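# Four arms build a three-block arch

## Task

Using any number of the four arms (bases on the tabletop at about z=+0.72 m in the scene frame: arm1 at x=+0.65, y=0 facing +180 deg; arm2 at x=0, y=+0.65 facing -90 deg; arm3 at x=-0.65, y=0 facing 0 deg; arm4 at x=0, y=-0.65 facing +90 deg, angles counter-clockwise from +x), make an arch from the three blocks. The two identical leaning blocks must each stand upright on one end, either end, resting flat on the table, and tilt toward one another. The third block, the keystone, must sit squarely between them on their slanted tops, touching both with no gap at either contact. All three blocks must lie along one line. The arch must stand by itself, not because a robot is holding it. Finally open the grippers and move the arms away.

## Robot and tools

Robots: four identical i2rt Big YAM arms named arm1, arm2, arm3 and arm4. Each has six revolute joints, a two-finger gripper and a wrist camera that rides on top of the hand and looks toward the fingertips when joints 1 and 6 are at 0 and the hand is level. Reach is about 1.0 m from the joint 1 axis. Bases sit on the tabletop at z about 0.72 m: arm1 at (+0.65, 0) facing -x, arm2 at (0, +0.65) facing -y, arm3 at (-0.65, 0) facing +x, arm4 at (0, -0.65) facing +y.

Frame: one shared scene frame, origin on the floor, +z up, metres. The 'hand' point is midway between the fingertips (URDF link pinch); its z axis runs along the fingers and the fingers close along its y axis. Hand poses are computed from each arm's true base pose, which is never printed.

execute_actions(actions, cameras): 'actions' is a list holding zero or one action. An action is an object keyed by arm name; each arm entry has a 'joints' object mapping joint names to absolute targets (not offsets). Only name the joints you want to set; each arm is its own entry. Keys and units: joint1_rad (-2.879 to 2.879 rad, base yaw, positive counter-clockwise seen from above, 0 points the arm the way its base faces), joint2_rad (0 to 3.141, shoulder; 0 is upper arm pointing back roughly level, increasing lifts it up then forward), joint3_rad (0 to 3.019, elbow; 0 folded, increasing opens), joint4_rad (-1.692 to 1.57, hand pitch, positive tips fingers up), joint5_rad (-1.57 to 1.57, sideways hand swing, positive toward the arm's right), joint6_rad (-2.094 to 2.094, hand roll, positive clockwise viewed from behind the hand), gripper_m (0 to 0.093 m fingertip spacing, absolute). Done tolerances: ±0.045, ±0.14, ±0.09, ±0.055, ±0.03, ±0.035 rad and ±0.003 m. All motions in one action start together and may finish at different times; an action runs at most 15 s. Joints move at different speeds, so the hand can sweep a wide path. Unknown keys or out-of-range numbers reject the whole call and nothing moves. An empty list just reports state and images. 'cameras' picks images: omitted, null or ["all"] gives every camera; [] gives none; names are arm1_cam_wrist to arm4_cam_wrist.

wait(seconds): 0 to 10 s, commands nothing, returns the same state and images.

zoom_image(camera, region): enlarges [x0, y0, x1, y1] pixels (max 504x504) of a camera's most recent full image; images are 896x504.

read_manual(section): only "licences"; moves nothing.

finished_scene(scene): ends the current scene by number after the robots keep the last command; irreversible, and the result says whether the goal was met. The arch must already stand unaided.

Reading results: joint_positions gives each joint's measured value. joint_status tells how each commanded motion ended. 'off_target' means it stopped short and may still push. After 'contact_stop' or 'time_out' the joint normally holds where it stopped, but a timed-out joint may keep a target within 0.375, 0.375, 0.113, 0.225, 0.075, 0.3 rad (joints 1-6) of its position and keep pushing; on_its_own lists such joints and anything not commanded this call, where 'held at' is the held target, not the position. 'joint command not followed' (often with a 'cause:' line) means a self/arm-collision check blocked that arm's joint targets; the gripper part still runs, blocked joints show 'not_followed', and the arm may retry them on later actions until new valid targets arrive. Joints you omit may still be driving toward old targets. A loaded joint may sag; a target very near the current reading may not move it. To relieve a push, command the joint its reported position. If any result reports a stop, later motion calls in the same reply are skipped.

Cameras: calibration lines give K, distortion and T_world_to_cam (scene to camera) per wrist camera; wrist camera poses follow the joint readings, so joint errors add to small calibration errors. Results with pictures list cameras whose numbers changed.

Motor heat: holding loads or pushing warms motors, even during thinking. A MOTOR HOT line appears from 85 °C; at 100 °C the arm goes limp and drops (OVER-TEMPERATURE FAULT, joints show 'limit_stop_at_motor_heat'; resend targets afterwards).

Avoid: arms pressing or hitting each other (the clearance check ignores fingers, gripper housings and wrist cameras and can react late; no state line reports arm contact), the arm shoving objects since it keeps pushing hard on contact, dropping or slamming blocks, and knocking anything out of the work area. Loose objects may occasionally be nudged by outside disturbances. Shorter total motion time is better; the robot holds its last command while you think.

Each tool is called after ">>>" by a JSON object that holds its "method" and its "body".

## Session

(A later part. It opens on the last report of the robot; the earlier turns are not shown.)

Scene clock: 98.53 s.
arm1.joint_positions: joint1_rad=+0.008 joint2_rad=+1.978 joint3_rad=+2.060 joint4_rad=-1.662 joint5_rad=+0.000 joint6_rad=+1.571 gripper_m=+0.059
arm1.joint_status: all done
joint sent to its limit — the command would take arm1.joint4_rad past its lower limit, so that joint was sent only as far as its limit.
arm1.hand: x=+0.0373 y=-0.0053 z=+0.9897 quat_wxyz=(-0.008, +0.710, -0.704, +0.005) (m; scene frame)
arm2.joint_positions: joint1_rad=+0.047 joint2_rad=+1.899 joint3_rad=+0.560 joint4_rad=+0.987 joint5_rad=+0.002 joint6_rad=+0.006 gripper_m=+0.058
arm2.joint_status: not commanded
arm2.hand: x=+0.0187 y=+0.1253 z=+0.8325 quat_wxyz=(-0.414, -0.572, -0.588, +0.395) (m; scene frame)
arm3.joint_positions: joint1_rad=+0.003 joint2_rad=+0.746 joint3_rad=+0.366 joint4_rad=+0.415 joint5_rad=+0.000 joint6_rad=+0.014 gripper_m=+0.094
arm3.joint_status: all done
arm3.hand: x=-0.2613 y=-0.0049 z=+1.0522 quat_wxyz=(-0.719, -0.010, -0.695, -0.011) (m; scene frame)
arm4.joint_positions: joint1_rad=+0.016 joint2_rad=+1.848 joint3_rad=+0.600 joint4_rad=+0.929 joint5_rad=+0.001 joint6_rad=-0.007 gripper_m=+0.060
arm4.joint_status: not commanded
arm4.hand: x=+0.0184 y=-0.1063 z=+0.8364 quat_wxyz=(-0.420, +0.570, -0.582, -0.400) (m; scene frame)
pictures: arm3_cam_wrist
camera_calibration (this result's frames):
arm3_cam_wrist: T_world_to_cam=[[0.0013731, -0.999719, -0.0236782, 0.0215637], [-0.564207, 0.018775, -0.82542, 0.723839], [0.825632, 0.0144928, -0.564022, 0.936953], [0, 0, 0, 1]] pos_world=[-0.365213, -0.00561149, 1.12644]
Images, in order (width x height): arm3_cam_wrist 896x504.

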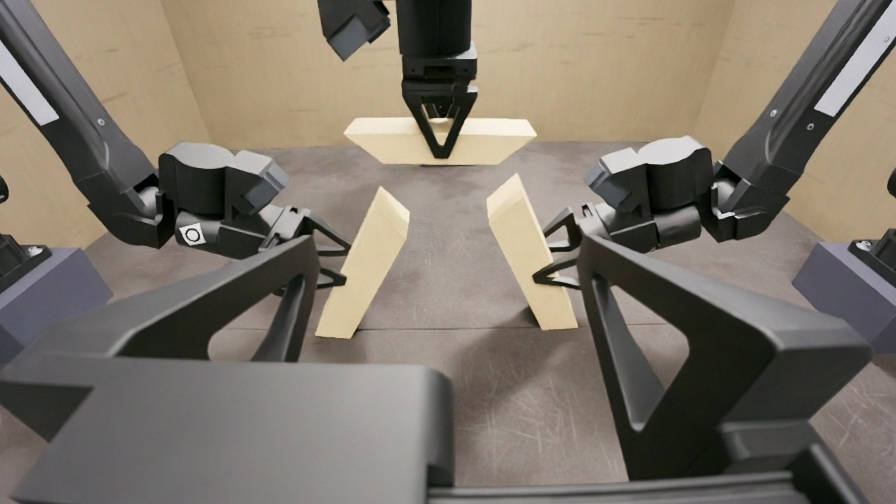

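>>> {"method": "execute_actions", "body": {"actions": [{"arm2":{"joints":{"joint2_rad":1.87,"joint3_rad":0.538}}}], "cameras": []}}

>>> {"method": "execute_actions", "body": {"actions": [{"arm2":{"joints":{"joint1_rad":0.095,"joint5_rad":0.07}}}], "cameras": []}}

>>> {"method": "execute_actions", "body": {"actions": [{"arm2":{"joints":{"joint2_rad":1.885}}}], "cameras": ["arm3_cam_wrist","arm1_cam_wrist"]}}

>>> {"method": "zoom_image", "body": {"camera": "arm3_cam_wrist", "region": [300,120,620,390]}}

Scene clock: 101.23 s.
arm1.joint_positions: joint1_rad=+0.008 joint2_rad=+1.978 joint3_rad=+2.060 joint4_rad=-1.662 joint5_rad=+0.000 joint6_rad=+1.571 gripper_m=+0.059
arm1.joint_status: not commanded
arm1.hand: x=+0.0373 y=-0.0053 z=+0.9897 quat_wxyz=(-0.008, +0.710, -0.704, +0.005) (m; scene frame)
arm2.joint_positions: joint1_rad=+0.047 joint2_rad=+1.893 joint3_rad=+0.544 joint4_rad=+0.996 joint5_rad=+0.002 joint6_rad=+0.006 gripper_m=+0.058
arm2.joint_status: all done
arm2.hand: x=+0.0184 y=+0.1315 z=+0.8322 quat_wxyz=(-0.413, -0.573, -0.588, +0.395) (m; scene frame)
arm3.joint_positions: joint1_rad=+0.003 joint2_rad=+0.746 joint3_rad=+0.366 joint4_rad=+0.415 joint5_rad=+0.000 joint6_rad=+0.014 gripper_m=+0.094
arm3.joint_status: not commanded
arm3.hand: x=-0.2613 y=-0.0049 z=+1.0522 quat_wxyz=(-0.719, -0.010, -0.695, -0.011) (m; scene frame)
arm4.joint_positions: joint1_rad=+0.016 joint2_rad=+1.848 joint3_rad=+0.600 joint4_rad=+0.929 joint5_rad=+0.001 joint6_rad=-0.007 gripper_m=+0.060
arm4.joint_status: not commanded
arm4.hand: x=+0.0184 y=-0.1063 z=+0.8364 quat_wxyz=(-0.420, +0.570, -0.582, -0.400) (m; scene frame)
pictures: none
No camera images: the call's "cameras" was empty. Leave "cameras" out to get every camera's image.

Scene clock: 101.90 s.
arm1.joint_positions: joint1_rad=+0.008 joint2_rad=+1.978 joint3_rad=+2.060 joint4_rad=-1.662 joint5_rad=+0.000 joint6_rad=+1.571 gripper_m=+0.059
arm1.joint_status: not commanded
arm1.hand: x=+0.0373 y=-0.0053 z=+0.9897 quat_wxyz=(-0.008, +0.710, -0.704, +0.005) (m; scene frame)
arm2.joint_positions: joint1_rad=+0.086 joint2_rad=+1.892 joint3_rad=+0.544 joint4_rad=+0.996 joint5_rad=+0.068 joint6_rad=+0.008 gripper_m=+0.058
arm2.joint_status: all done
arm2.hand: x=+0.0275 y=+0.1321 z=+0.8327 quat_wxyz=(-0.403, -0.575, -0.585, +0.406) (m; scene frame)
arm3.joint_positions: joint1_rad=+0.003 joint2_rad=+0.746 joint3_rad=+0.366 joint4_rad=+0.415 joint5_rad=+0.000 joint6_rad=+0.014 gripper_m=+0.094
arm3.joint_status: not commanded
arm3.hand: x=-0.2613 y=-0.0049 z=+1.0522 quat_wxyz=(-0.719, -0.010, -0.695, -0.011) (m; scene frame)
arm4.joint_positions: joint1_rad=+0.016 joint2_rad=+1.848 joint3_rad=+0.600 joint4_rad=+0.929 joint5_rad=+0.001 joint6_rad=-0.007 gripper_m=+0.060
arm4.joint_status: not commanded
arm4.hand: x=+0.0184 y=-0.1063 z=+0.8364 quat_wxyz=(-0.420, +0.570, -0.582, -0.400) (m; scene frame)
pictures: none
No camera images: the call's "cameras" was empty. Leave "cameras" out to get every camera's image.

Scene clock: 102.33 s.
arm1.joint_positions: joint1_rad=+0.008 joint2_rad=+1.978 joint3_rad=+2.060 joint4_rad=-1.662 joint5_rad=+0.000 joint6_rad=+1.571 gripper_m=+0.059
arm1.joint_status: not commanded
arm1.hand: x=+0.0373 y=-0.0053 z=+0.9897 quat_wxyz=(-0.008, +0.710, -0.704, +0.005) (m; scene frame)
arm2.joint_positions: joint1_rad=+0.086 joint2_rad=+1.892 joint3_rad=+0.544 joint4_rad=+0.996 joint5_rad=+0.068 joint6_rad=+0.008 gripper_m=+0.058
arm2.joint_status: all done
arm2.hand: x=+0.0275 y=+0.1321 z=+0.8327 quat_wxyz=(-0.403, -0.575, -0.585, +0.406) (m; scene frame)
arm3.joint_positions: joint1_rad=+0.003 joint2_rad=+0.746 joint3_rad=+0.366 joint4_rad=+0.415 joint5_rad=+0.000 joint6_rad=+0.014 gripper_m=+0.094
arm3.joint_status: not commanded
arm3.hand: x=-0.2613 y=-0.0049 z=+1.0522 quat_wxyz=(-0.719, -0.010, -0.695, -0.011) (m; scene frame)
arm4.joint_positions: joint1_rad=+0.016 joint2_rad=+1.848 joint3_rad=+0.600 joint4_rad=+0.929 joint5_rad=+0.001 joint6_rad=-0.007 gripper_m=+0.060
arm4.joint_status: not commanded
arm4.hand: x=+0.0184 y=-0.1063 z=+0.8364 quat_wxyz=(-0.420, +0.570, -0.582, -0.400) (m; scene frame)
pictures: arm1_cam_wrist, arm3_cam_wrist
camera_calibration (this result's frames):
arm1_cam_wrist: T_world_to_cam=[[0.99982, 0.00531552, 0.0182254, -0.0532989], [-0.00630276, -0.812616, 0.582766, -0.576531], [0.0179079, -0.582775, -0.812436, 0.924201], [0, 0, 0, 1]] pos_world=[0.0331051, 0.0703865, 1.08781]
arm3_cam_wrist: T_world_to_cam=[[0.0013731, -0.999719, -0.0236782, 0.0215637], [-0.564207, 0.018775, -0.82542, 0.723839], [0.825632, 0.0144928, -0.564022, 0.936953], [0, 0, 0, 1]] pos_world=[-0.365213, -0.00561149, 1.12644]
Images, in order (width x height): arm1_cam_wrist 896x504, arm3_cam_wrist 896x504.

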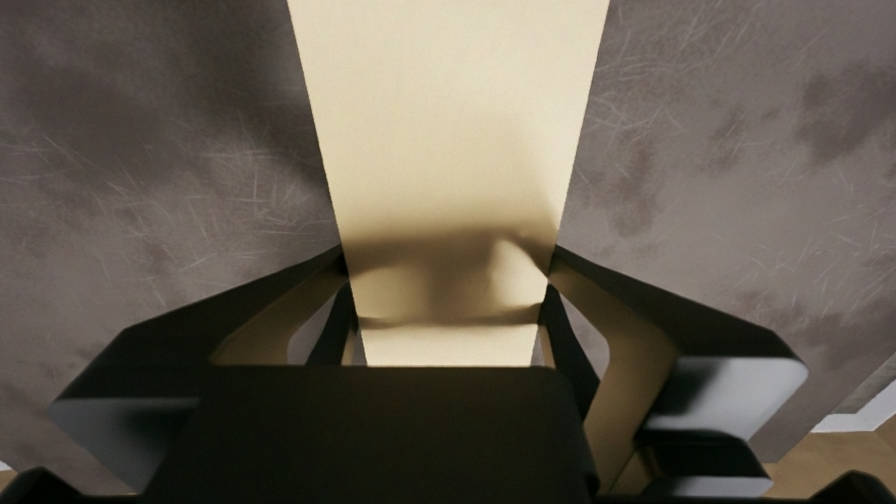

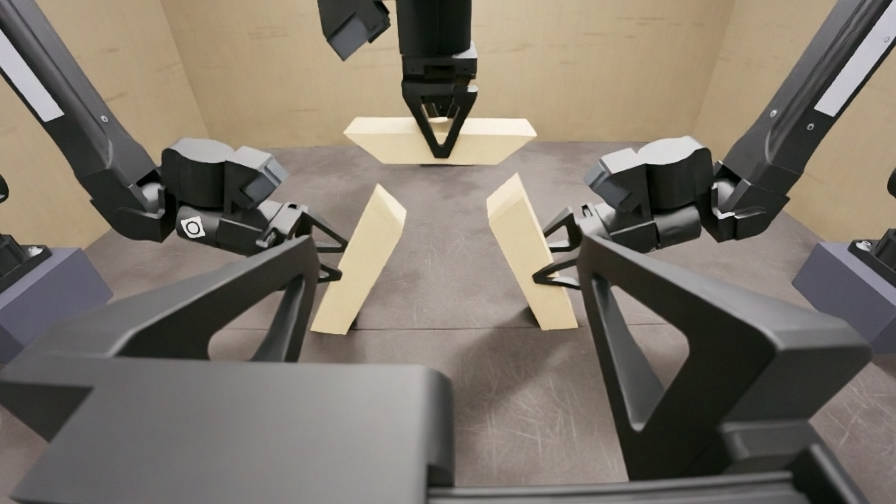

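Region (300, 120, 620, 390) of arm3_cam_wrist's 896x504 image, scaled by 1.575, with more detail than that image has; it fills the top 425 rows of this view, and the rest is white.

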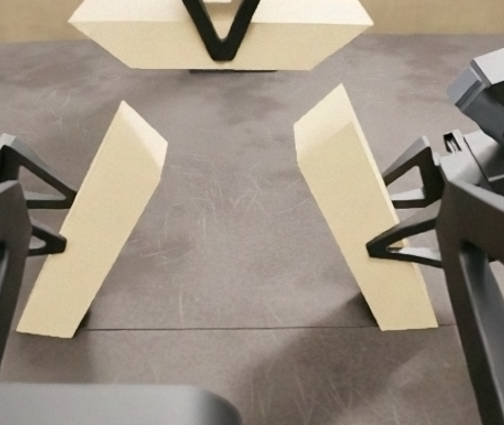

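>>> {"method": "execute_actions", "body": {"actions": [{"arm1":{"joints":{"joint1_rad":0.034,"joint2_rad":2.02,"joint3_rad":2.06,"joint4_rad":-1.6}}}], "cameras": []}}

>>> {"method": "execute_actions", "body": {"actions": [{"arm1":{"joints":{"joint2_rad":2.025,"joint3_rad":1.99,"joint4_rad":-1.545}}}], "cameras": ["arm3_cam_wrist","arm1_cam_wrist"]}}

>>> {"method": "zoom_image", "body": {"camera": "arm3_cam_wrist", "region": [300,120,620,390]}}

Scene clock: 104.27 s.
arm1.joint_positions: joint1_rad=+0.030 joint2_rad=+2.018 joint3_rad=+2.060 joint4_rad=-1.616 joint5_rad=+0.000 joint6_rad=+1.571 gripper_m=+0.059
arm1.joint_status: all done
arm1.hand: x=+0.0227 y=-0.0192 z=+0.9653 quat_wxyz=(-0.006, +0.717, -0.697, +0.003) (m; scene frame)
arm2.joint_positions: joint1_rad=+0.086 joint2_rad=+1.892 joint3_rad=+0.544 joint4_rad=+0.996 joint5_rad=+0.068 joint6_rad=+0.008 gripper_m=+0.058
arm2.joint_status: not commanded
arm2.hand: x=+0.0275 y=+0.1321 z=+0.8327 quat_wxyz=(-0.403, -0.575, -0.585, +0.406) (m; scene frame)
arm3.joint_positions: joint1_rad=+0.003 joint2_rad=+0.746 joint3_rad=+0.366 joint4_rad=+0.415 joint5_rad=+0.000 joint6_rad=+0.014 gripper_m=+0.094
arm3.joint_status: not commanded
arm3.hand: x=-0.2613 y=-0.0049 z=+1.0522 quat_wxyz=(-0.719, -0.010, -0.695, -0.011) (m; scene frame)
arm4.joint_positions: joint1_rad=+0.016 joint2_rad=+1.848 joint3_rad=+0.600 joint4_rad=+0.929 joint5_rad=+0.001 joint6_rad=-0.007 gripper_m=+0.060
arm4.joint_status: not commanded
arm4.hand: x=+0.0184 y=-0.1063 z=+0.8364 quat_wxyz=(-0.420, +0.570, -0.582, -0.400) (m; scene frame)
pictures: none
No camera images: the call's "cameras" was empty. Leave "cameras" out to get every camera's image.

Scene clock: 104.97 s.
arm1.joint_positions: joint1_rad=+0.029 joint2_rad=+2.018 joint3_rad=+1.998 joint4_rad=-1.561 joint5_rad=+0.000 joint6_rad=+1.571 gripper_m=+0.059
arm1.joint_status: all done
arm1.hand: x=+0.0242 y=-0.0181 z=+0.9419 quat_wxyz=(-0.008, +0.717, -0.697, +0.005) (m; scene frame)
arm2.joint_positions: joint1_rad=+0.086 joint2_rad=+1.892 joint3_rad=+0.544 joint4_rad=+0.996 joint5_rad=+0.068 joint6_rad=+0.008 gripper_m=+0.058
arm2.joint_status: not commanded
arm2.hand: x=+0.0275 y=+0.1321 z=+0.8327 quat_wxyz=(-0.403, -0.575, -0.585, +0.406) (m; scene frame)
arm3.joint_positions: joint1_rad=+0.003 joint2_rad=+0.746 joint3_rad=+0.366 joint4_rad=+0.415 joint5_rad=+0.000 joint6_rad=+0.014 gripper_m=+0.094
arm3.joint_status: not commanded
arm3.hand: x=-0.2613 y=-0.0049 z=+1.0522 quat_wxyz=(-0.719, -0.010, -0.695, -0.011) (m; scene frame)
arm4.joint_positions: joint1_rad=+0.016 joint2_rad=+1.848 joint3_rad=+0.600 joint4_rad=+0.929 joint5_rad=+0.001 joint6_rad=-0.007 gripper_m=+0.060
arm4.joint_status: not commanded
arm4.hand: x=+0.0184 y=-0.1063 z=+0.8364 quat_wxyz=(-0.420, +0.570, -0.582, -0.400) (m; scene frame)
pictures: arm1_cam_wrist, arm3_cam_wrist
camera_calibration (this result's frames):
arm1_cam_wrist: T_world_to_cam=[[0.999489, 0.0259095, 0.0186942, -0.0392582], [0.0101588, -0.812472, 0.582912, -0.559689], [0.0302915, -0.582425, -0.81232, 0.877736], [0, 0, 0, 1]] pos_world=[0.018336, 0.0575006, 1.03999]
arm3_cam_wrist: T_world_to_cam=[[0.0013731, -0.999719, -0.0236782, 0.0215637], [-0.564207, 0.018775, -0.82542, 0.723839], [0.825632, 0.0144928, -0.564022, 0.936953], [0, 0, 0, 1]] pos_world=[-0.365213, -0.00561149, 1.12644]
Images, in order (width x height): arm1_cam_wrist 896x504, arm3_cam_wrist 896x504.

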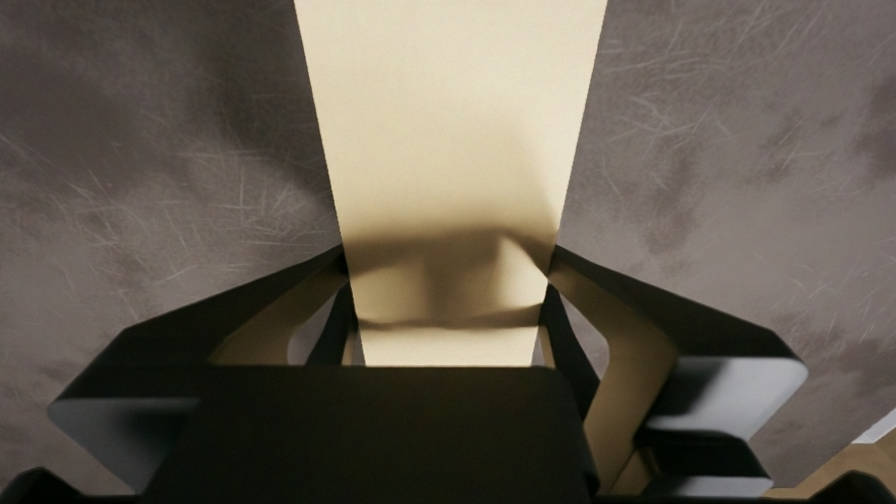

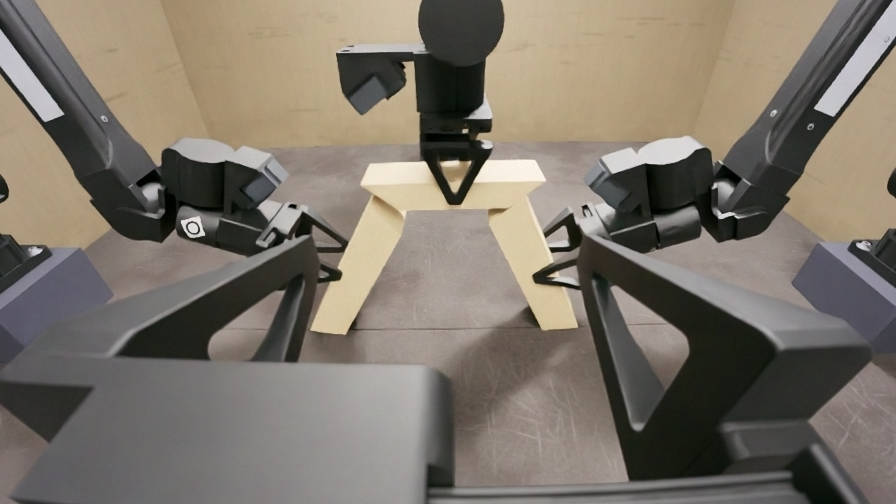

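Region (300, 120, 620, 390) of arm3_cam_wrist's 896x504 image, scaled by 1.575, with more detail than that image has; it fills the top 425 rows of this view, and the rest is white.

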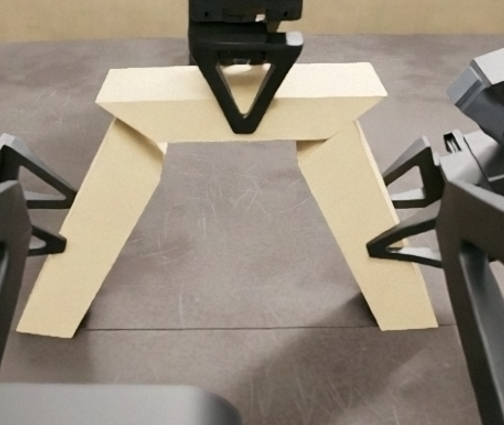

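>>> {"method": "execute_actions", "body": {"actions": [{"arm1":{"joints":{"joint1_rad":0.018,"joint3_rad":1.98,"joint4_rad":-1.55}}}], "cameras": ["arm3_cam_wrist"]}}

>>> {"method": "zoom_image", "body": {"camera": "arm3_cam_wrist", "region": [300,120,620,390]}}

Scene clock: 107.23 s.
arm1.joint_positions: joint1_rad=+0.022 joint2_rad=+2.018 joint3_rad=+1.990 joint4_rad=-1.561 joint5_rad=+0.000 joint6_rad=+1.571 gripper_m=+0.059
arm1.joint_status: all done
arm1.hand: x=+0.0261 y=-0.0137 z=+0.9389 quat_wxyz=(-0.011, +0.714, -0.700, +0.008) (m; scene frame)
arm2.joint_positions: joint1_rad=+0.086 joint2_rad=+1.892 joint3_rad=+0.544 joint4_rad=+0.996 joint5_rad=+0.068 joint6_rad=+0.008 gripper_m=+0.058
arm2.joint_status: not commanded
arm2.hand: x=+0.0275 y=+0.1321 z=+0.8327 quat_wxyz=(-0.403, -0.575, -0.585, +0.406) (m; scene frame)
arm3.joint_positions: joint1_rad=+0.003 joint2_rad=+0.746 joint3_rad=+0.366 joint4_rad=+0.415 joint5_rad=+0.000 joint6_rad=+0.014 gripper_m=+0.094
arm3.joint_status: not commanded
arm3.hand: x=-0.2613 y=-0.0049 z=+1.0522 quat_wxyz=(-0.719, -0.010, -0.695, -0.011) (m; scene frame)
arm4.joint_positions: joint1_rad=+0.016 joint2_rad=+1.848 joint3_rad=+0.600 joint4_rad=+0.929 joint5_rad=+0.001 joint6_rad=-0.007 gripper_m=+0.060
arm4.joint_status: not commanded
arm4.hand: x=+0.0184 y=-0.1063 z=+0.8364 quat_wxyz=(-0.420, +0.570, -0.582, -0.400) (m; scene frame)
pictures: arm3_cam_wrist
camera_calibration (this result's frames):
arm3_cam_wrist: T_world_to_cam=[[0.0013731, -0.999719, -0.0236782, 0.0215637], [-0.564207, 0.018775, -0.82542, 0.723839], [0.825632, 0.0144928, -0.564022, 0.936953], [0, 0, 0, 1]] pos_world=[-0.365213, -0.00561149, 1.12644]
Images, in order (width x height): arm3_cam_wrist 896x504.

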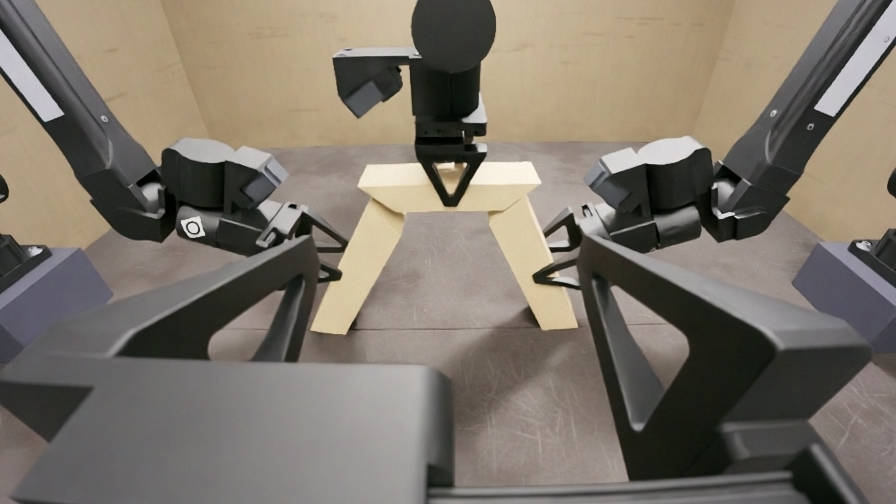

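Region (300, 120, 620, 390) of arm3_cam_wrist's 896x504 image, scaled by 1.575, with more detail than that image has; it fills the top 425 rows of this view, and the rest is white.

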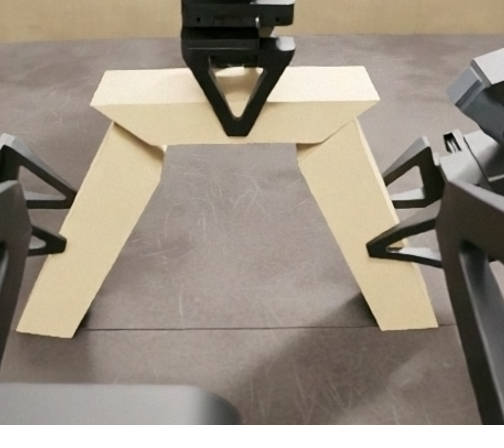

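Looks seated. Release key.

>>> {"method": "execute_actions", "body": {"actions": [{"arm1":{"joints":{"gripper_m":0.09}}}], "cameras": []}}

>>> {"method": "execute_actions", "body": {"actions": [{"arm1":{"joints":{"joint2_rad":1.93,"joint3_rad":2.14,"joint4_rad":-1.69}},"arm2":{"joints":{"gripper_m":0.068}},"arm4":{"joints":{"gripper_m":0.068}}}], "cameras": ["arm3_cam_wrist"]}}

>>> {"method": "zoom_image", "body": {"camera": "arm3_cam_wrist", "region": [300,120,620,390]}}

Scene clock: 108.43 s.
arm1.joint_positions: joint1_rad=+0.022 joint2_rad=+2.018 joint3_rad=+1.990 joint4_rad=-1.561 joint5_rad=+0.000 joint6_rad=+1.571 gripper_m=+0.090
arm1.joint_status: all done
arm1.hand: x=+0.0261 y=-0.0137 z=+0.9389 quat_wxyz=(-0.011, +0.714, -0.700, +0.008) (m; scene frame)
arm2.joint_positions: joint1_rad=+0.086 joint2_rad=+1.892 joint3_rad=+0.542 joint4_rad=+0.997 joint5_rad=+0.069 joint6_rad=+0.008 gripper_m=+0.058
arm2.joint_status: not commanded
arm2.hand: x=+0.0274 y=+0.1327 z=+0.8324 quat_wxyz=(-0.403, -0.575, -0.585, +0.406) (m; scene frame)
arm3.joint_positions: joint1_rad=+0.003 joint2_rad=+0.746 joint3_rad=+0.366 joint4_rad=+0.415 joint5_rad=+0.000 joint6_rad=+0.014 gripper_m=+0.094
arm3.joint_status: not commanded
arm3.hand: x=-0.2613 y=-0.0049 z=+1.0522 quat_wxyz=(-0.719, -0.010, -0.695, -0.011) (m; scene frame)
arm4.joint_positions: joint1_rad=+0.016 joint2_rad=+1.848 joint3_rad=+0.600 joint4_rad=+0.929 joint5_rad=+0.001 joint6_rad=-0.007 gripper_m=+0.060
arm4.joint_status: not commanded
arm4.hand: x=+0.0184 y=-0.1063 z=+0.8364 quat_wxyz=(-0.420, +0.570, -0.582, -0.400) (m; scene frame)
pictures: none
No camera images: the call's "cameras" was empty. Leave "cameras" out to get every camera's image.

Scene clock: 109.90 s.
arm1.joint_positions: joint1_rad=+0.022 joint2_rad=+1.910 joint3_rad=+2.102 joint4_rad=-1.662 joint5_rad=+0.000 joint6_rad=+1.571 gripper_m=+0.090
arm1.joint_status: all done
joint sent to its limit — the command would take arm1.joint4_rad past its lower limit, so that joint was sent only as far as its limit.
arm1.hand: x=+0.0380 y=-0.0139 z=+1.0462 quat_wxyz=(+0.031, +0.714, -0.699, -0.034) (m; scene frame)
arm2.joint_positions: joint1_rad=+0.087 joint2_rad=+1.892 joint3_rad=+0.542 joint4_rad=+1.002 joint5_rad=+0.069 joint6_rad=+0.008 gripper_m=+0.068
arm2.joint_status: all done
arm2.hand: x=+0.0280 y=+0.1323 z=+0.8335 quat_wxyz=(-0.405, -0.574, -0.584, +0.407) (m; scene frame)
arm3.joint_positions: joint1_rad=+0.003 joint2_rad=+0.746 joint3_rad=+0.366 joint4_rad=+0.415 joint5_rad=+0.000 joint6_rad=+0.014 gripper_m=+0.094
arm3.joint_status: not commanded
arm3.hand: x=-0.2613 y=-0.0049 z=+1.0522 quat_wxyz=(-0.719, -0.010, -0.695, -0.011) (m; scene frame)
arm4.joint_positions: joint1_rad=+0.016 joint2_rad=+1.848 joint3_rad=+0.600 joint4_rad=+0.929 joint5_rad=+0.001 joint6_rad=-0.008 gripper_m=+0.068
arm4.joint_status: all done
arm4.hand: x=+0.0184 y=-0.1063 z=+0.8364 quat_wxyz=(-0.420, +0.570, -0.582, -0.400) (m; scene frame)
pictures: arm3_cam_wrist
camera_calibration (this result's frames):
arm3_cam_wrist: T_world_to_cam=[[0.0013731, -0.999719, -0.0236782, 0.0215637], [-0.564207, 0.018775, -0.82542, 0.723839], [0.825632, 0.0144928, -0.564022, 0.936953], [0, 0, 0, 1]] pos_world=[-0.365213, -0.00561149, 1.12644]
Images, in order (width x height): arm3_cam_wrist 896x504.

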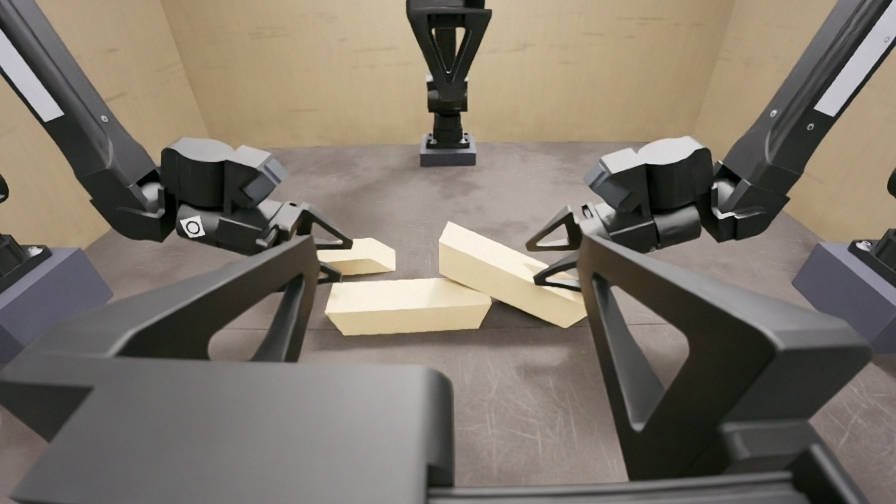

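Region (300, 120, 620, 390) of arm3_cam_wrist's 896x504 image, scaled by 1.575, with more detail than that image has; it fills the top 425 rows of this view, and the rest is white.

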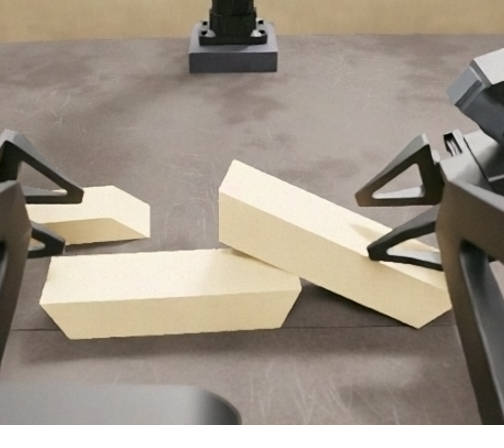

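>>> {"method": "execute_actions", "body": {"actions": [{"arm2":{"joints":{"gripper_m":0.09,"joint2_rad":1.2,"joint3_rad":0.5,"joint4_rad":0.3}},"arm4":{"joints":{"gripper_m":0.09,"joint2_rad":1.2,"joint3_rad":0.5,"joint4_rad":0.3}}}], "cameras": ["arm1_cam_wrist","arm3_cam_wrist"]}}

Scene clock: 113.00 s.
arm1.joint_positions: joint1_rad=+0.022 joint2_rad=+1.910 joint3_rad=+2.102 joint4_rad=-1.662 joint5_rad=+0.000 joint6_rad=+1.571 gripper_m=+0.090
arm1.joint_status: not commanded
arm1.hand: x=+0.0380 y=-0.0139 z=+1.0462 quat_wxyz=(+0.031, +0.714, -0.699, -0.034) (m; scene frame)
arm2.joint_positions: joint1_rad=+0.087 joint2_rad=+1.200 joint3_rad=+0.499 joint4_rad=+0.308 joint5_rad=+0.069 joint6_rad=+0.008 gripper_m=+0.090
arm2.joint_status: all done
arm2.hand: x=+0.0232 y=+0.1857 z=+0.9896 quat_wxyz=(-0.391, -0.582, -0.594, +0.395) (m; scene frame)
arm3.joint_positions: joint1_rad=+0.003 joint2_rad=+0.746 joint3_rad=+0.366 joint4_rad=+0.415 joint5_rad=+0.000 joint6_rad=+0.014 gripper_m=+0.094
arm3.joint_status: not commanded
arm3.hand: x=-0.2613 y=-0.0049 z=+1.0522 quat_wxyz=(-0.719, -0.010, -0.695, -0.011) (m; scene frame)
arm4.joint_positions: joint1_rad=+0.016 joint2_rad=+1.208 joint3_rad=+0.493 joint4_rad=+0.307 joint5_rad=+0.001 joint6_rad=-0.008 gripper_m=+0.090
arm4.joint_status: all done
arm4.hand: x=+0.0151 y=-0.1846 z=+0.9619 quat_wxyz=(-0.394, +0.587, -0.600, -0.374) (m; scene frame)
pictures: arm1_cam_wrist, arm3_cam_wrist
camera_calibration (this result's frames):
arm1_cam_wrist: T_world_to_cam=[[0.99562, 0.01942, -0.0914506, 0.0601649], [0.0691632, -0.811157, 0.580725, -0.617131], [-0.0629031, -0.584506, -0.808947, 0.964383], [0, 0, 0, 1]] pos_world=[0.0434442, 0.0619291, 1.14402]
arm3_cam_wrist: T_world_to_cam=[[0.0013731, -0.999719, -0.0236782, 0.0215637], [-0.564207, 0.018775, -0.82542, 0.723839], [0.825632, 0.0144928, -0.564022, 0.936953], [0, 0, 0, 1]] pos_world=[-0.365213, -0.00561149, 1.12644]
Images, in order (width x height): arm1_cam_wrist 896x504, arm3_cam_wrist 896x504.

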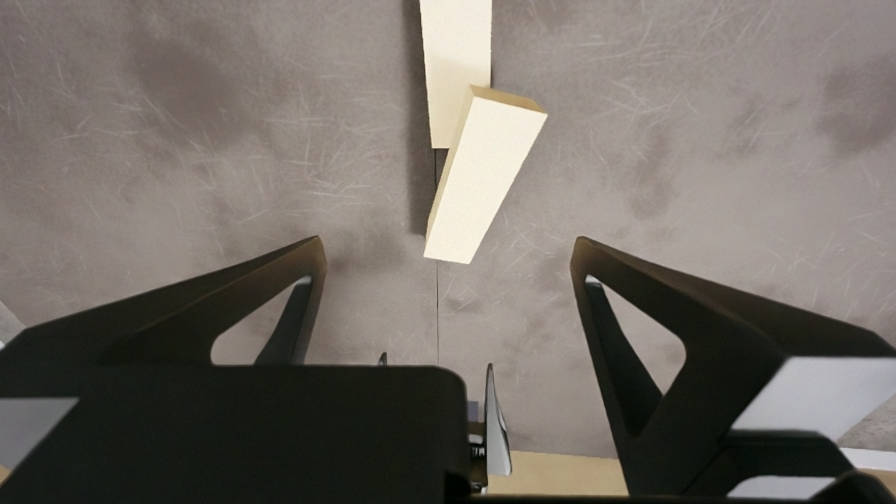

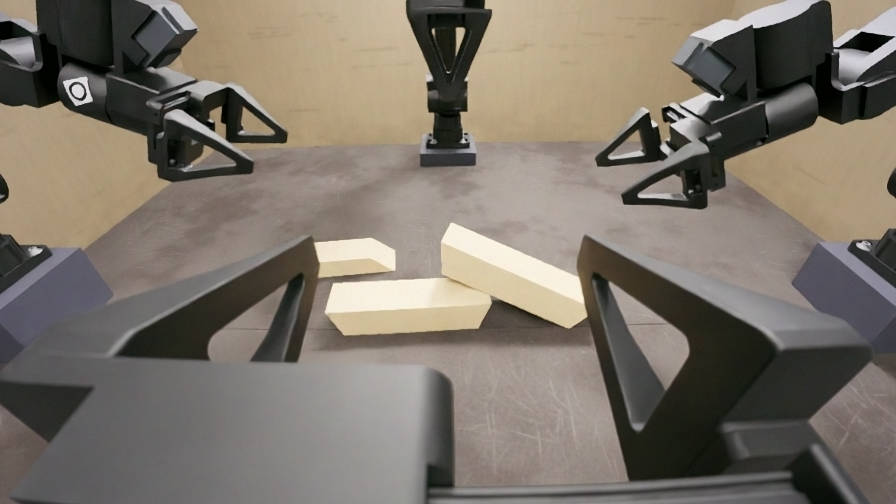

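>>> {"method": "execute_actions", "body": {"actions": [{"arm1":{"joints":{"joint1_rad":0,"joint2_rad":1.7,"joint3_rad":2.1,"joint4_rad":-1.69,"joint6_rad":0}},"arm2":{"joints":{"joint1_rad":0,"joint2_rad":0.9,"joint3_rad":0.6,"joint4_rad":-0.6,"joint5_rad":0,"joint6_rad":0}},"arm4":{"joints":{"joint1_rad":0,"joint2_rad":0.9,"joint3_rad":0.6,"joint4_rad":-0.6}}}], "cameras": ["arm1_cam_wrist","arm2_cam_wrist","arm4_cam_wrist"]}}

Scene clock: 116.80 s.
arm1.joint_positions: joint1_rad=+0.005 joint2_rad=+1.695 joint3_rad=+2.092 joint4_rad=-1.662 joint5_rad=+0.000 joint6_rad=+0.016 gripper_m=+0.090
arm1.joint_status: all done
joint sent to its limit — the command would take arm1.joint4_rad past its lower limit, so that joint was sent only as far as its limit.
arm1.hand: x=+0.0859 y=-0.0042 z=+1.1641 quat_wxyz=(-0.001, +0.989, -0.005, -0.148) (m; scene frame)
arm2.joint_positions: joint1_rad=-0.002 joint2_rad=+0.894 joint3_rad=+0.563 joint4_rad=-0.592 joint5_rad=+0.005 joint6_rad=+0.008 gripper_m=+0.090
arm2.joint_status: all done
arm2.hand: x=-0.0059 y=+0.3048 z=+0.9697 quat_wxyz=(-0.224, -0.678, -0.663, +0.225) (m; scene frame)
arm3.joint_positions: joint1_rad=+0.003 joint2_rad=+0.746 joint3_rad=+0.366 joint4_rad=+0.415 joint5_rad=+0.000 joint6_rad=+0.014 gripper_m=+0.094
arm3.joint_status: not commanded
arm3.hand: x=-0.2613 y=-0.0049 z=+1.0522 quat_wxyz=(-0.719, -0.010, -0.695, -0.011) (m; scene frame)
arm4.joint_positions: joint1_rad=+0.016 joint2_rad=+0.890 joint3_rad=+0.561 joint4_rad=-0.593 joint5_rad=+0.001 joint6_rad=-0.008 gripper_m=+0.090
arm4.joint_status: all done
arm4.hand: x=+0.0112 y=-0.3036 z=+0.9510 quat_wxyz=(-0.227, +0.664, -0.680, -0.214) (m; scene frame)
pictures: arm1_cam_wrist, arm2_cam_wrist, arm4_cam_wrist
camera_calibration (this result's frames):
arm1_cam_wrist: T_world_to_cam=[[0.0122795, 0.999925, -0.0000272078, 0.0051739], [0.945778, -0.0116057, 0.324606, -0.454816], [0.324581, -0.00401173, -0.945849, 1.19702], [0, 0, 0, 1]] pos_world=[0.0415616, -0.00564986, 1.27984]
arm2_cam_wrist: T_world_to_cam=[[-0.999898, 0.0131655, -0.00554052, -0.001054], [0.0131937, 0.9999, -0.00507463, -0.298685], [0.00547316, -0.00514721, -0.999972, 1.09651], [0, 0, 0, 1]] pos_world=[-0.00311452, 0.304313, 1.09496]
arm4_cam_wrist: T_world_to_cam=[[0.999662, -0.0226782, 0.0127288, -0.0314212], [-0.022722, -0.999736, 0.00331379, -0.302408], [0.0126503, -0.00360189, -0.999913, 1.07786], [0, 0, 0, 1]] pos_world=[0.010904, -0.299159, 1.07917]
Images, in order (width x height): arm1_cam_wrist 896x504, arm2_cam_wrist 896x504, arm4_cam_wrist 896x504.

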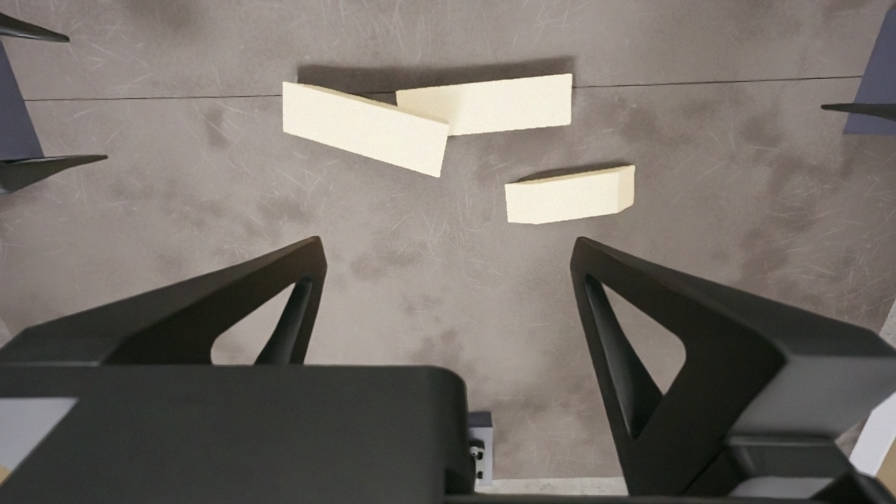

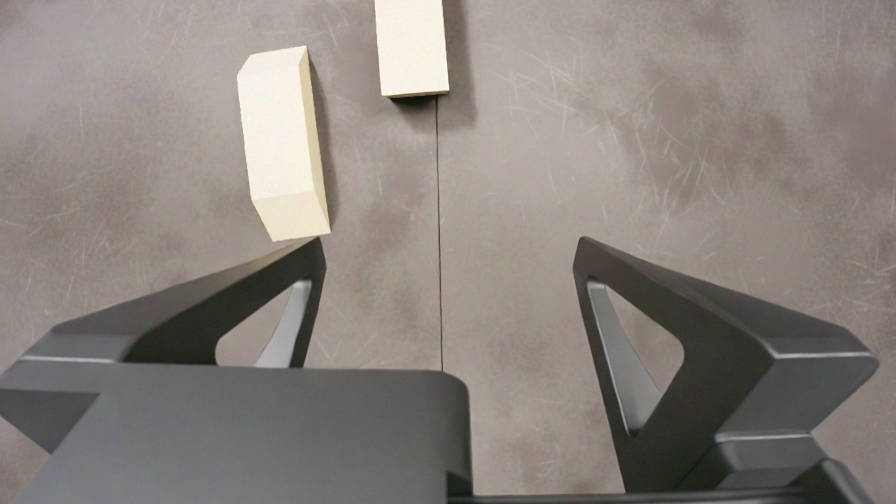

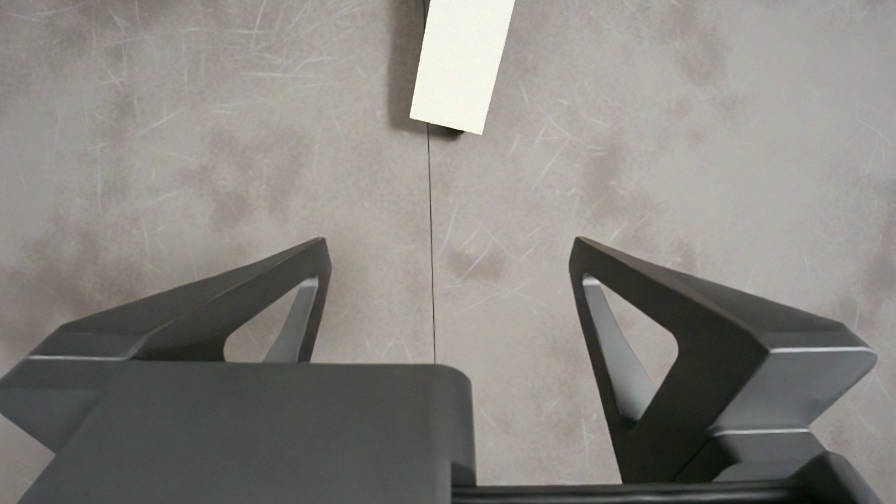

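>>> {"method": "execute_actions", "body": {"actions": [{"arm2":{"joints":{"joint1_rad":0.328,"joint2_rad":1.802,"joint3_rad":1.15,"joint4_rad":-0.9,"joint6_rad":0.187}},"arm1":{"joints":{"joint2_rad":1.17,"joint3_rad":1.2,"joint4_rad":-1.3}}}], "cameras": ["arm2_cam_wrist"]}}

Scene clock: 120.43 s.
arm1.joint_positions: joint1_rad=+0.005 joint2_rad=+1.177 joint3_rad=+1.194 joint4_rad=-1.321 joint5_rad=+0.000 joint6_rad=+0.015 gripper_m=+0.090
arm1.joint_status: all done
arm1.hand: x=+0.2636 y=-0.0027 z=+1.0302 quat_wxyz=(-0.001, +0.992, -0.005, -0.129) (m; scene frame)
arm2.joint_positions: joint1_rad=+0.333 joint2_rad=+1.815 joint3_rad=+1.114 joint4_rad=-0.893 joint5_rad=+0.003 joint6_rad=+0.178 gripper_m=+0.090
arm2.joint_status: all done
arm2.hand: x=+0.1470 y=+0.2105 z=+0.8117 quat_wxyz=(+0.010, -0.654, -0.757, -0.006) (m; scene frame)
arm3.joint_positions: joint1_rad=+0.003 joint2_rad=+0.746 joint3_rad=+0.366 joint4_rad=+0.415 joint5_rad=+0.000 joint6_rad=+0.014 gripper_m=+0.094
arm3.joint_status: not commanded
arm3.hand: x=-0.2613 y=-0.0049 z=+1.0522 quat_wxyz=(-0.719, -0.010, -0.695, -0.011) (m; scene frame)
arm4.joint_positions: joint1_rad=+0.016 joint2_rad=+0.890 joint3_rad=+0.561 joint4_rad=-0.593 joint5_rad=+0.001 joint6_rad=-0.008 gripper_m=+0.090
arm4.joint_status: not commanded
arm4.hand: x=+0.0112 y=-0.3036 z=+0.9510 quat_wxyz=(-0.227, +0.664, -0.680, -0.214) (m; scene frame)
pictures: arm2_cam_wrist
camera_calibration (this result's frames):
arm2_cam_wrist: T_world_to_cam=[[-0.988596, -0.150578, -0.00215236, 0.182297], [-0.119867, 0.778155, 0.616528, -0.645455], [-0.0911605, 0.609755, -0.78733, 0.64933], [0, 0, 0, 1]] pos_world=[0.162042, 0.133782, 0.909571]
Images, in order (width x height): arm2_cam_wrist 896x504.

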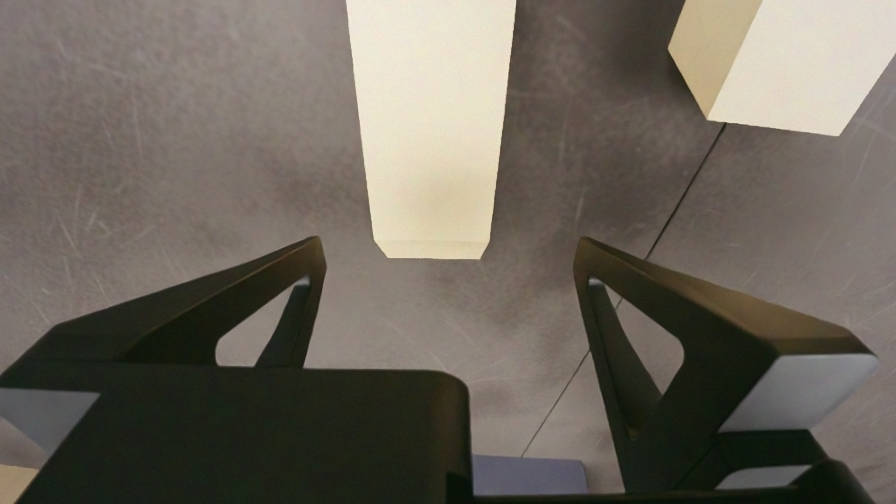

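>>> {"method": "execute_actions", "body": {"actions": [{"arm2":{"joints":{"joint1_rad":0.35,"joint2_rad":1.885,"joint3_rad":0.995,"joint4_rad":-0.655,"joint6_rad":0.2}}}], "cameras": ["arm2_cam_wrist"]}}

Scene clock: 122.13 s.
arm1.joint_positions: joint1_rad=+0.005 joint2_rad=+1.177 joint3_rad=+1.194 joint4_rad=-1.321 joint5_rad=+0.000 joint6_rad=+0.015 gripper_m=+0.090
arm1.joint_status: not commanded
arm1.hand: x=+0.2636 y=-0.0027 z=+1.0302 quat_wxyz=(-0.001, +0.992, -0.005, -0.129) (m; scene frame)
arm2.joint_positions: joint1_rad=+0.345 joint2_rad=+1.891 joint3_rad=+0.988 joint4_rad=-0.665 joint5_rad=+0.003 joint6_rad=+0.191 gripper_m=+0.090
arm2.joint_status: all done
arm2.hand: x=+0.1450 y=+0.2337 z=+0.7453 quat_wxyz=(-0.002, -0.654, -0.756, +0.001) (m; scene frame)
arm3.joint_positions: joint1_rad=+0.003 joint2_rad=+0.746 joint3_rad=+0.366 joint4_rad=+0.415 joint5_rad=+0.000 joint6_rad=+0.014 gripper_m=+0.094
arm3.joint_status: not commanded
arm3.hand: x=-0.2613 y=-0.0049 z=+1.0522 quat_wxyz=(-0.719, -0.010, -0.695, -0.011) (m; scene frame)
arm4.joint_positions: joint1_rad=+0.016 joint2_rad=+0.890 joint3_rad=+0.561 joint4_rad=-0.593 joint5_rad=+0.001 joint6_rad=-0.008 gripper_m=+0.090
arm4.joint_status: not commanded
arm4.hand: x=+0.0112 y=-0.3036 z=+0.9510 quat_wxyz=(-0.227, +0.664, -0.680, -0.214) (m; scene frame)
pictures: arm2_cam_wrist
camera_calibration (this result's frames):
arm2_cam_wrist: T_world_to_cam=[[-0.988747, -0.149448, -0.00671248, 0.186848], [-0.123975, 0.793455, 0.595868, -0.610467], [-0.0837251, 0.589995, -0.803054, 0.597982], [0, 0, 0, 1]] pos_world=[0.159128, 0.159496, 0.845224]
Images, in order (width x height): arm2_cam_wrist 896x504.

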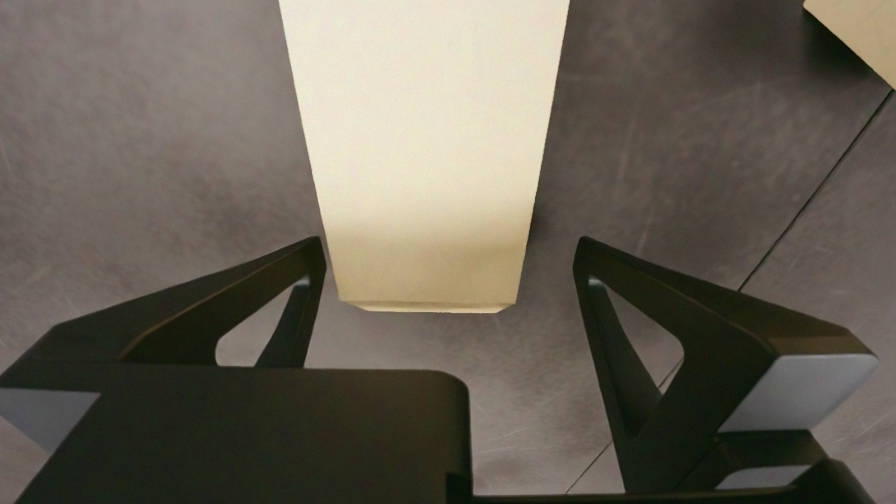

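>>> {"method": "execute_actions", "body": {"actions": [{"arm2":{"joints":{"gripper_m":0.045}}}], "cameras": []}}

>>> {"method": "execute_actions", "body": {"actions": [{"arm2":{"joints":{"joint2_rad":1.6,"joint3_rad":1.0,"joint4_rad":-0.7}}}], "cameras": []}}

>>> {"method": "execute_actions", "body": {"actions": [{"arm2":{"joints":{"joint1_rad":0,"joint2_rad":1.714,"joint3_rad":0.75,"joint4_rad":0.99,"joint6_rad":0}}}], "cameras": ["arm3_cam_wrist","arm4_cam_wrist"]}}

Scene clock: 123.60 s.
arm1.joint_positions: joint1_rad=+0.005 joint2_rad=+1.177 joint3_rad=+1.194 joint4_rad=-1.321 joint5_rad=+0.000 joint6_rad=+0.015 gripper_m=+0.090
arm1.joint_status: not commanded
arm1.hand: x=+0.2636 y=-0.0027 z=+1.0302 quat_wxyz=(-0.001, +0.992, -0.005, -0.129) (m; scene frame)
arm2.joint_positions: joint1_rad=+0.345 joint2_rad=+1.891 joint3_rad=+0.988 joint4_rad=-0.665 joint5_rad=+0.002 joint6_rad=+0.193 gripper_m=+0.059
arm2.joint_status: gripper_m off_target (ended at +0.059, target +0.045)
arm2.hand: x=+0.1454 y=+0.2337 z=+0.7453 quat_wxyz=(-0.002, -0.655, -0.756, +0.000) (m; scene frame)
arm3.joint_positions: joint1_rad=+0.003 joint2_rad=+0.746 joint3_rad=+0.366 joint4_rad=+0.415 joint5_rad=+0.000 joint6_rad=+0.014 gripper_m=+0.094
arm3.joint_status: not commanded
arm3.hand: x=-0.2613 y=-0.0049 z=+1.0522 quat_wxyz=(-0.719, -0.010, -0.695, -0.011) (m; scene frame)
arm4.joint_positions: joint1_rad=+0.016 joint2_rad=+0.890 joint3_rad=+0.561 joint4_rad=-0.593 joint5_rad=+0.001 joint6_rad=-0.008 gripper_m=+0.090
arm4.joint_status: not commanded
arm4.hand: x=+0.0112 y=-0.3036 z=+0.9510 quat_wxyz=(-0.227, +0.664, -0.680, -0.214) (m; scene frame)
pictures: none
No camera images: the call's "cameras" was empty. Leave "cameras" out to get every camera's image.

Scene clock: 124.83 s.
arm1.joint_positions: joint1_rad=+0.005 joint2_rad=+1.177 joint3_rad=+1.194 joint4_rad=-1.321 joint5_rad=+0.000 joint6_rad=+0.015 gripper_m=+0.090
arm1.joint_status: not commanded
arm1.hand: x=+0.2636 y=-0.0027 z=+1.0302 quat_wxyz=(-0.001, +0.992, -0.005, -0.129) (m; scene frame)
arm2.joint_positions: joint1_rad=+0.345 joint2_rad=+1.599 joint3_rad=+0.988 joint4_rad=-0.697 joint5_rad=+0.002 joint6_rad=+0.193 gripper_m=+0.059
arm2.joint_status: all done
arm2.hand: x=+0.1561 y=+0.2013 z=+0.8728 quat_wxyz=(-0.114, -0.650, -0.749, +0.064) (m; scene frame)
arm3.joint_positions: joint1_rad=+0.003 joint2_rad=+0.746 joint3_rad=+0.366 joint4_rad=+0.415 joint5_rad=+0.000 joint6_rad=+0.014 gripper_m=+0.094
arm3.joint_status: not commanded
arm3.hand: x=-0.2613 y=-0.0049 z=+1.0522 quat_wxyz=(-0.719, -0.010, -0.695, -0.011) (m; scene frame)
arm4.joint_positions: joint1_rad=+0.016 joint2_rad=+0.890 joint3_rad=+0.561 joint4_rad=-0.593 joint5_rad=+0.001 joint6_rad=-0.008 gripper_m=+0.090
arm4.joint_status: not commanded
arm4.hand: x=+0.0112 y=-0.3036 z=+0.9510 quat_wxyz=(-0.227, +0.664, -0.680, -0.214) (m; scene frame)
pictures: none
No camera images: the call's "cameras" was empty. Leave "cameras" out to get every camera's image.

Scene clock: 126.70 s.
arm1.joint_positions: joint1_rad=+0.005 joint2_rad=+1.177 joint3_rad=+1.194 joint4_rad=-1.321 joint5_rad=+0.000 joint6_rad=+0.015 gripper_m=+0.090
arm1.joint_status: not commanded
arm1.hand: x=+0.2636 y=-0.0027 z=+1.0302 quat_wxyz=(-0.001, +0.992, -0.005, -0.129) (m; scene frame)
arm2.joint_positions: joint1_rad=-0.007 joint2_rad=+1.720 joint3_rad=+0.731 joint4_rad=+0.960 joint5_rad=-0.002 joint6_rad=+0.008 gripper_m=+0.059
arm2.joint_status: all done
arm2.hand: x=-0.0109 y=+0.0507 z=+0.9904 quat_wxyz=(-0.492, -0.514, -0.500, +0.493) (m; scene frame)
arm3.joint_positions: joint1_rad=+0.003 joint2_rad=+0.746 joint3_rad=+0.366 joint4_rad=+0.415 joint5_rad=+0.000 joint6_rad=+0.014 gripper_m=+0.094
arm3.joint_status: not commanded
arm3.hand: x=-0.2613 y=-0.0049 z=+1.0522 quat_wxyz=(-0.719, -0.010, -0.695, -0.011) (m; scene frame)
arm4.joint_positions: joint1_rad=+0.016 joint2_rad=+0.890 joint3_rad=+0.561 joint4_rad=-0.593 joint5_rad=+0.001 joint6_rad=-0.008 gripper_m=+0.090
arm4.joint_status: not commanded
arm4.hand: x=+0.0112 y=-0.3036 z=+0.9510 quat_wxyz=(-0.227, +0.664, -0.680, -0.214) (m; scene frame)
pictures: arm3_cam_wrist, arm4_cam_wrist
camera_calibration (this result's frames):
arm3_cam_wrist: T_world_to_cam=[[0.0013731, -0.999719, -0.0236782, 0.0215637], [-0.564207, 0.018775, -0.82542, 0.723839], [0.825632, 0.0144928, -0.564022, 0.936953], [0, 0, 0, 1]] pos_world=[-0.365213, -0.00561149, 1.12644]
arm4_cam_wrist: T_world_to_cam=[[0.999662, -0.0226782, 0.0127288, -0.0314212], [-0.022722, -0.999736, 0.00331379, -0.302408], [0.0126503, -0.00360189, -0.999913, 1.07786], [0, 0, 0, 1]] pos_world=[0.010904, -0.299159, 1.07917]
Images, in order (width x height): arm3_cam_wrist 896x504, arm4_cam_wrist 896x504.

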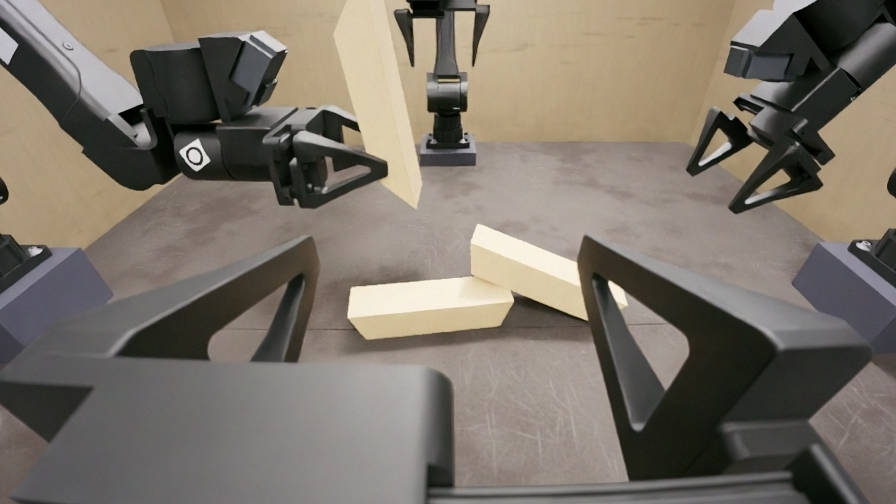

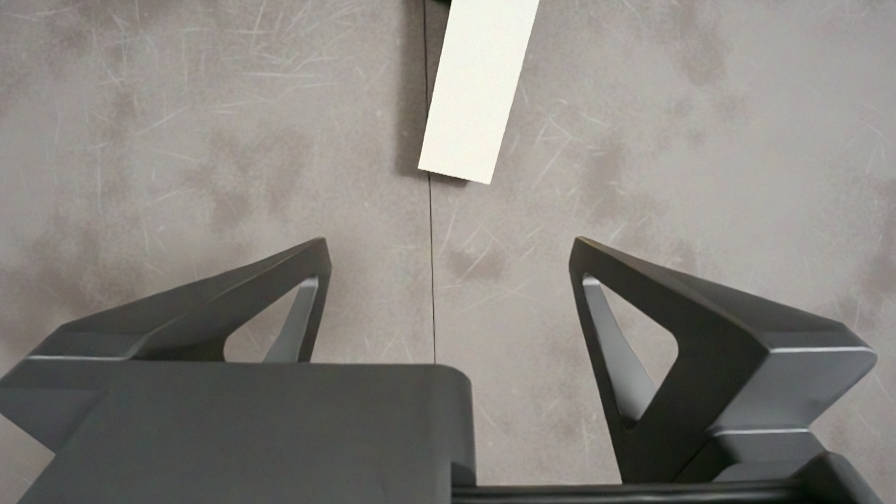

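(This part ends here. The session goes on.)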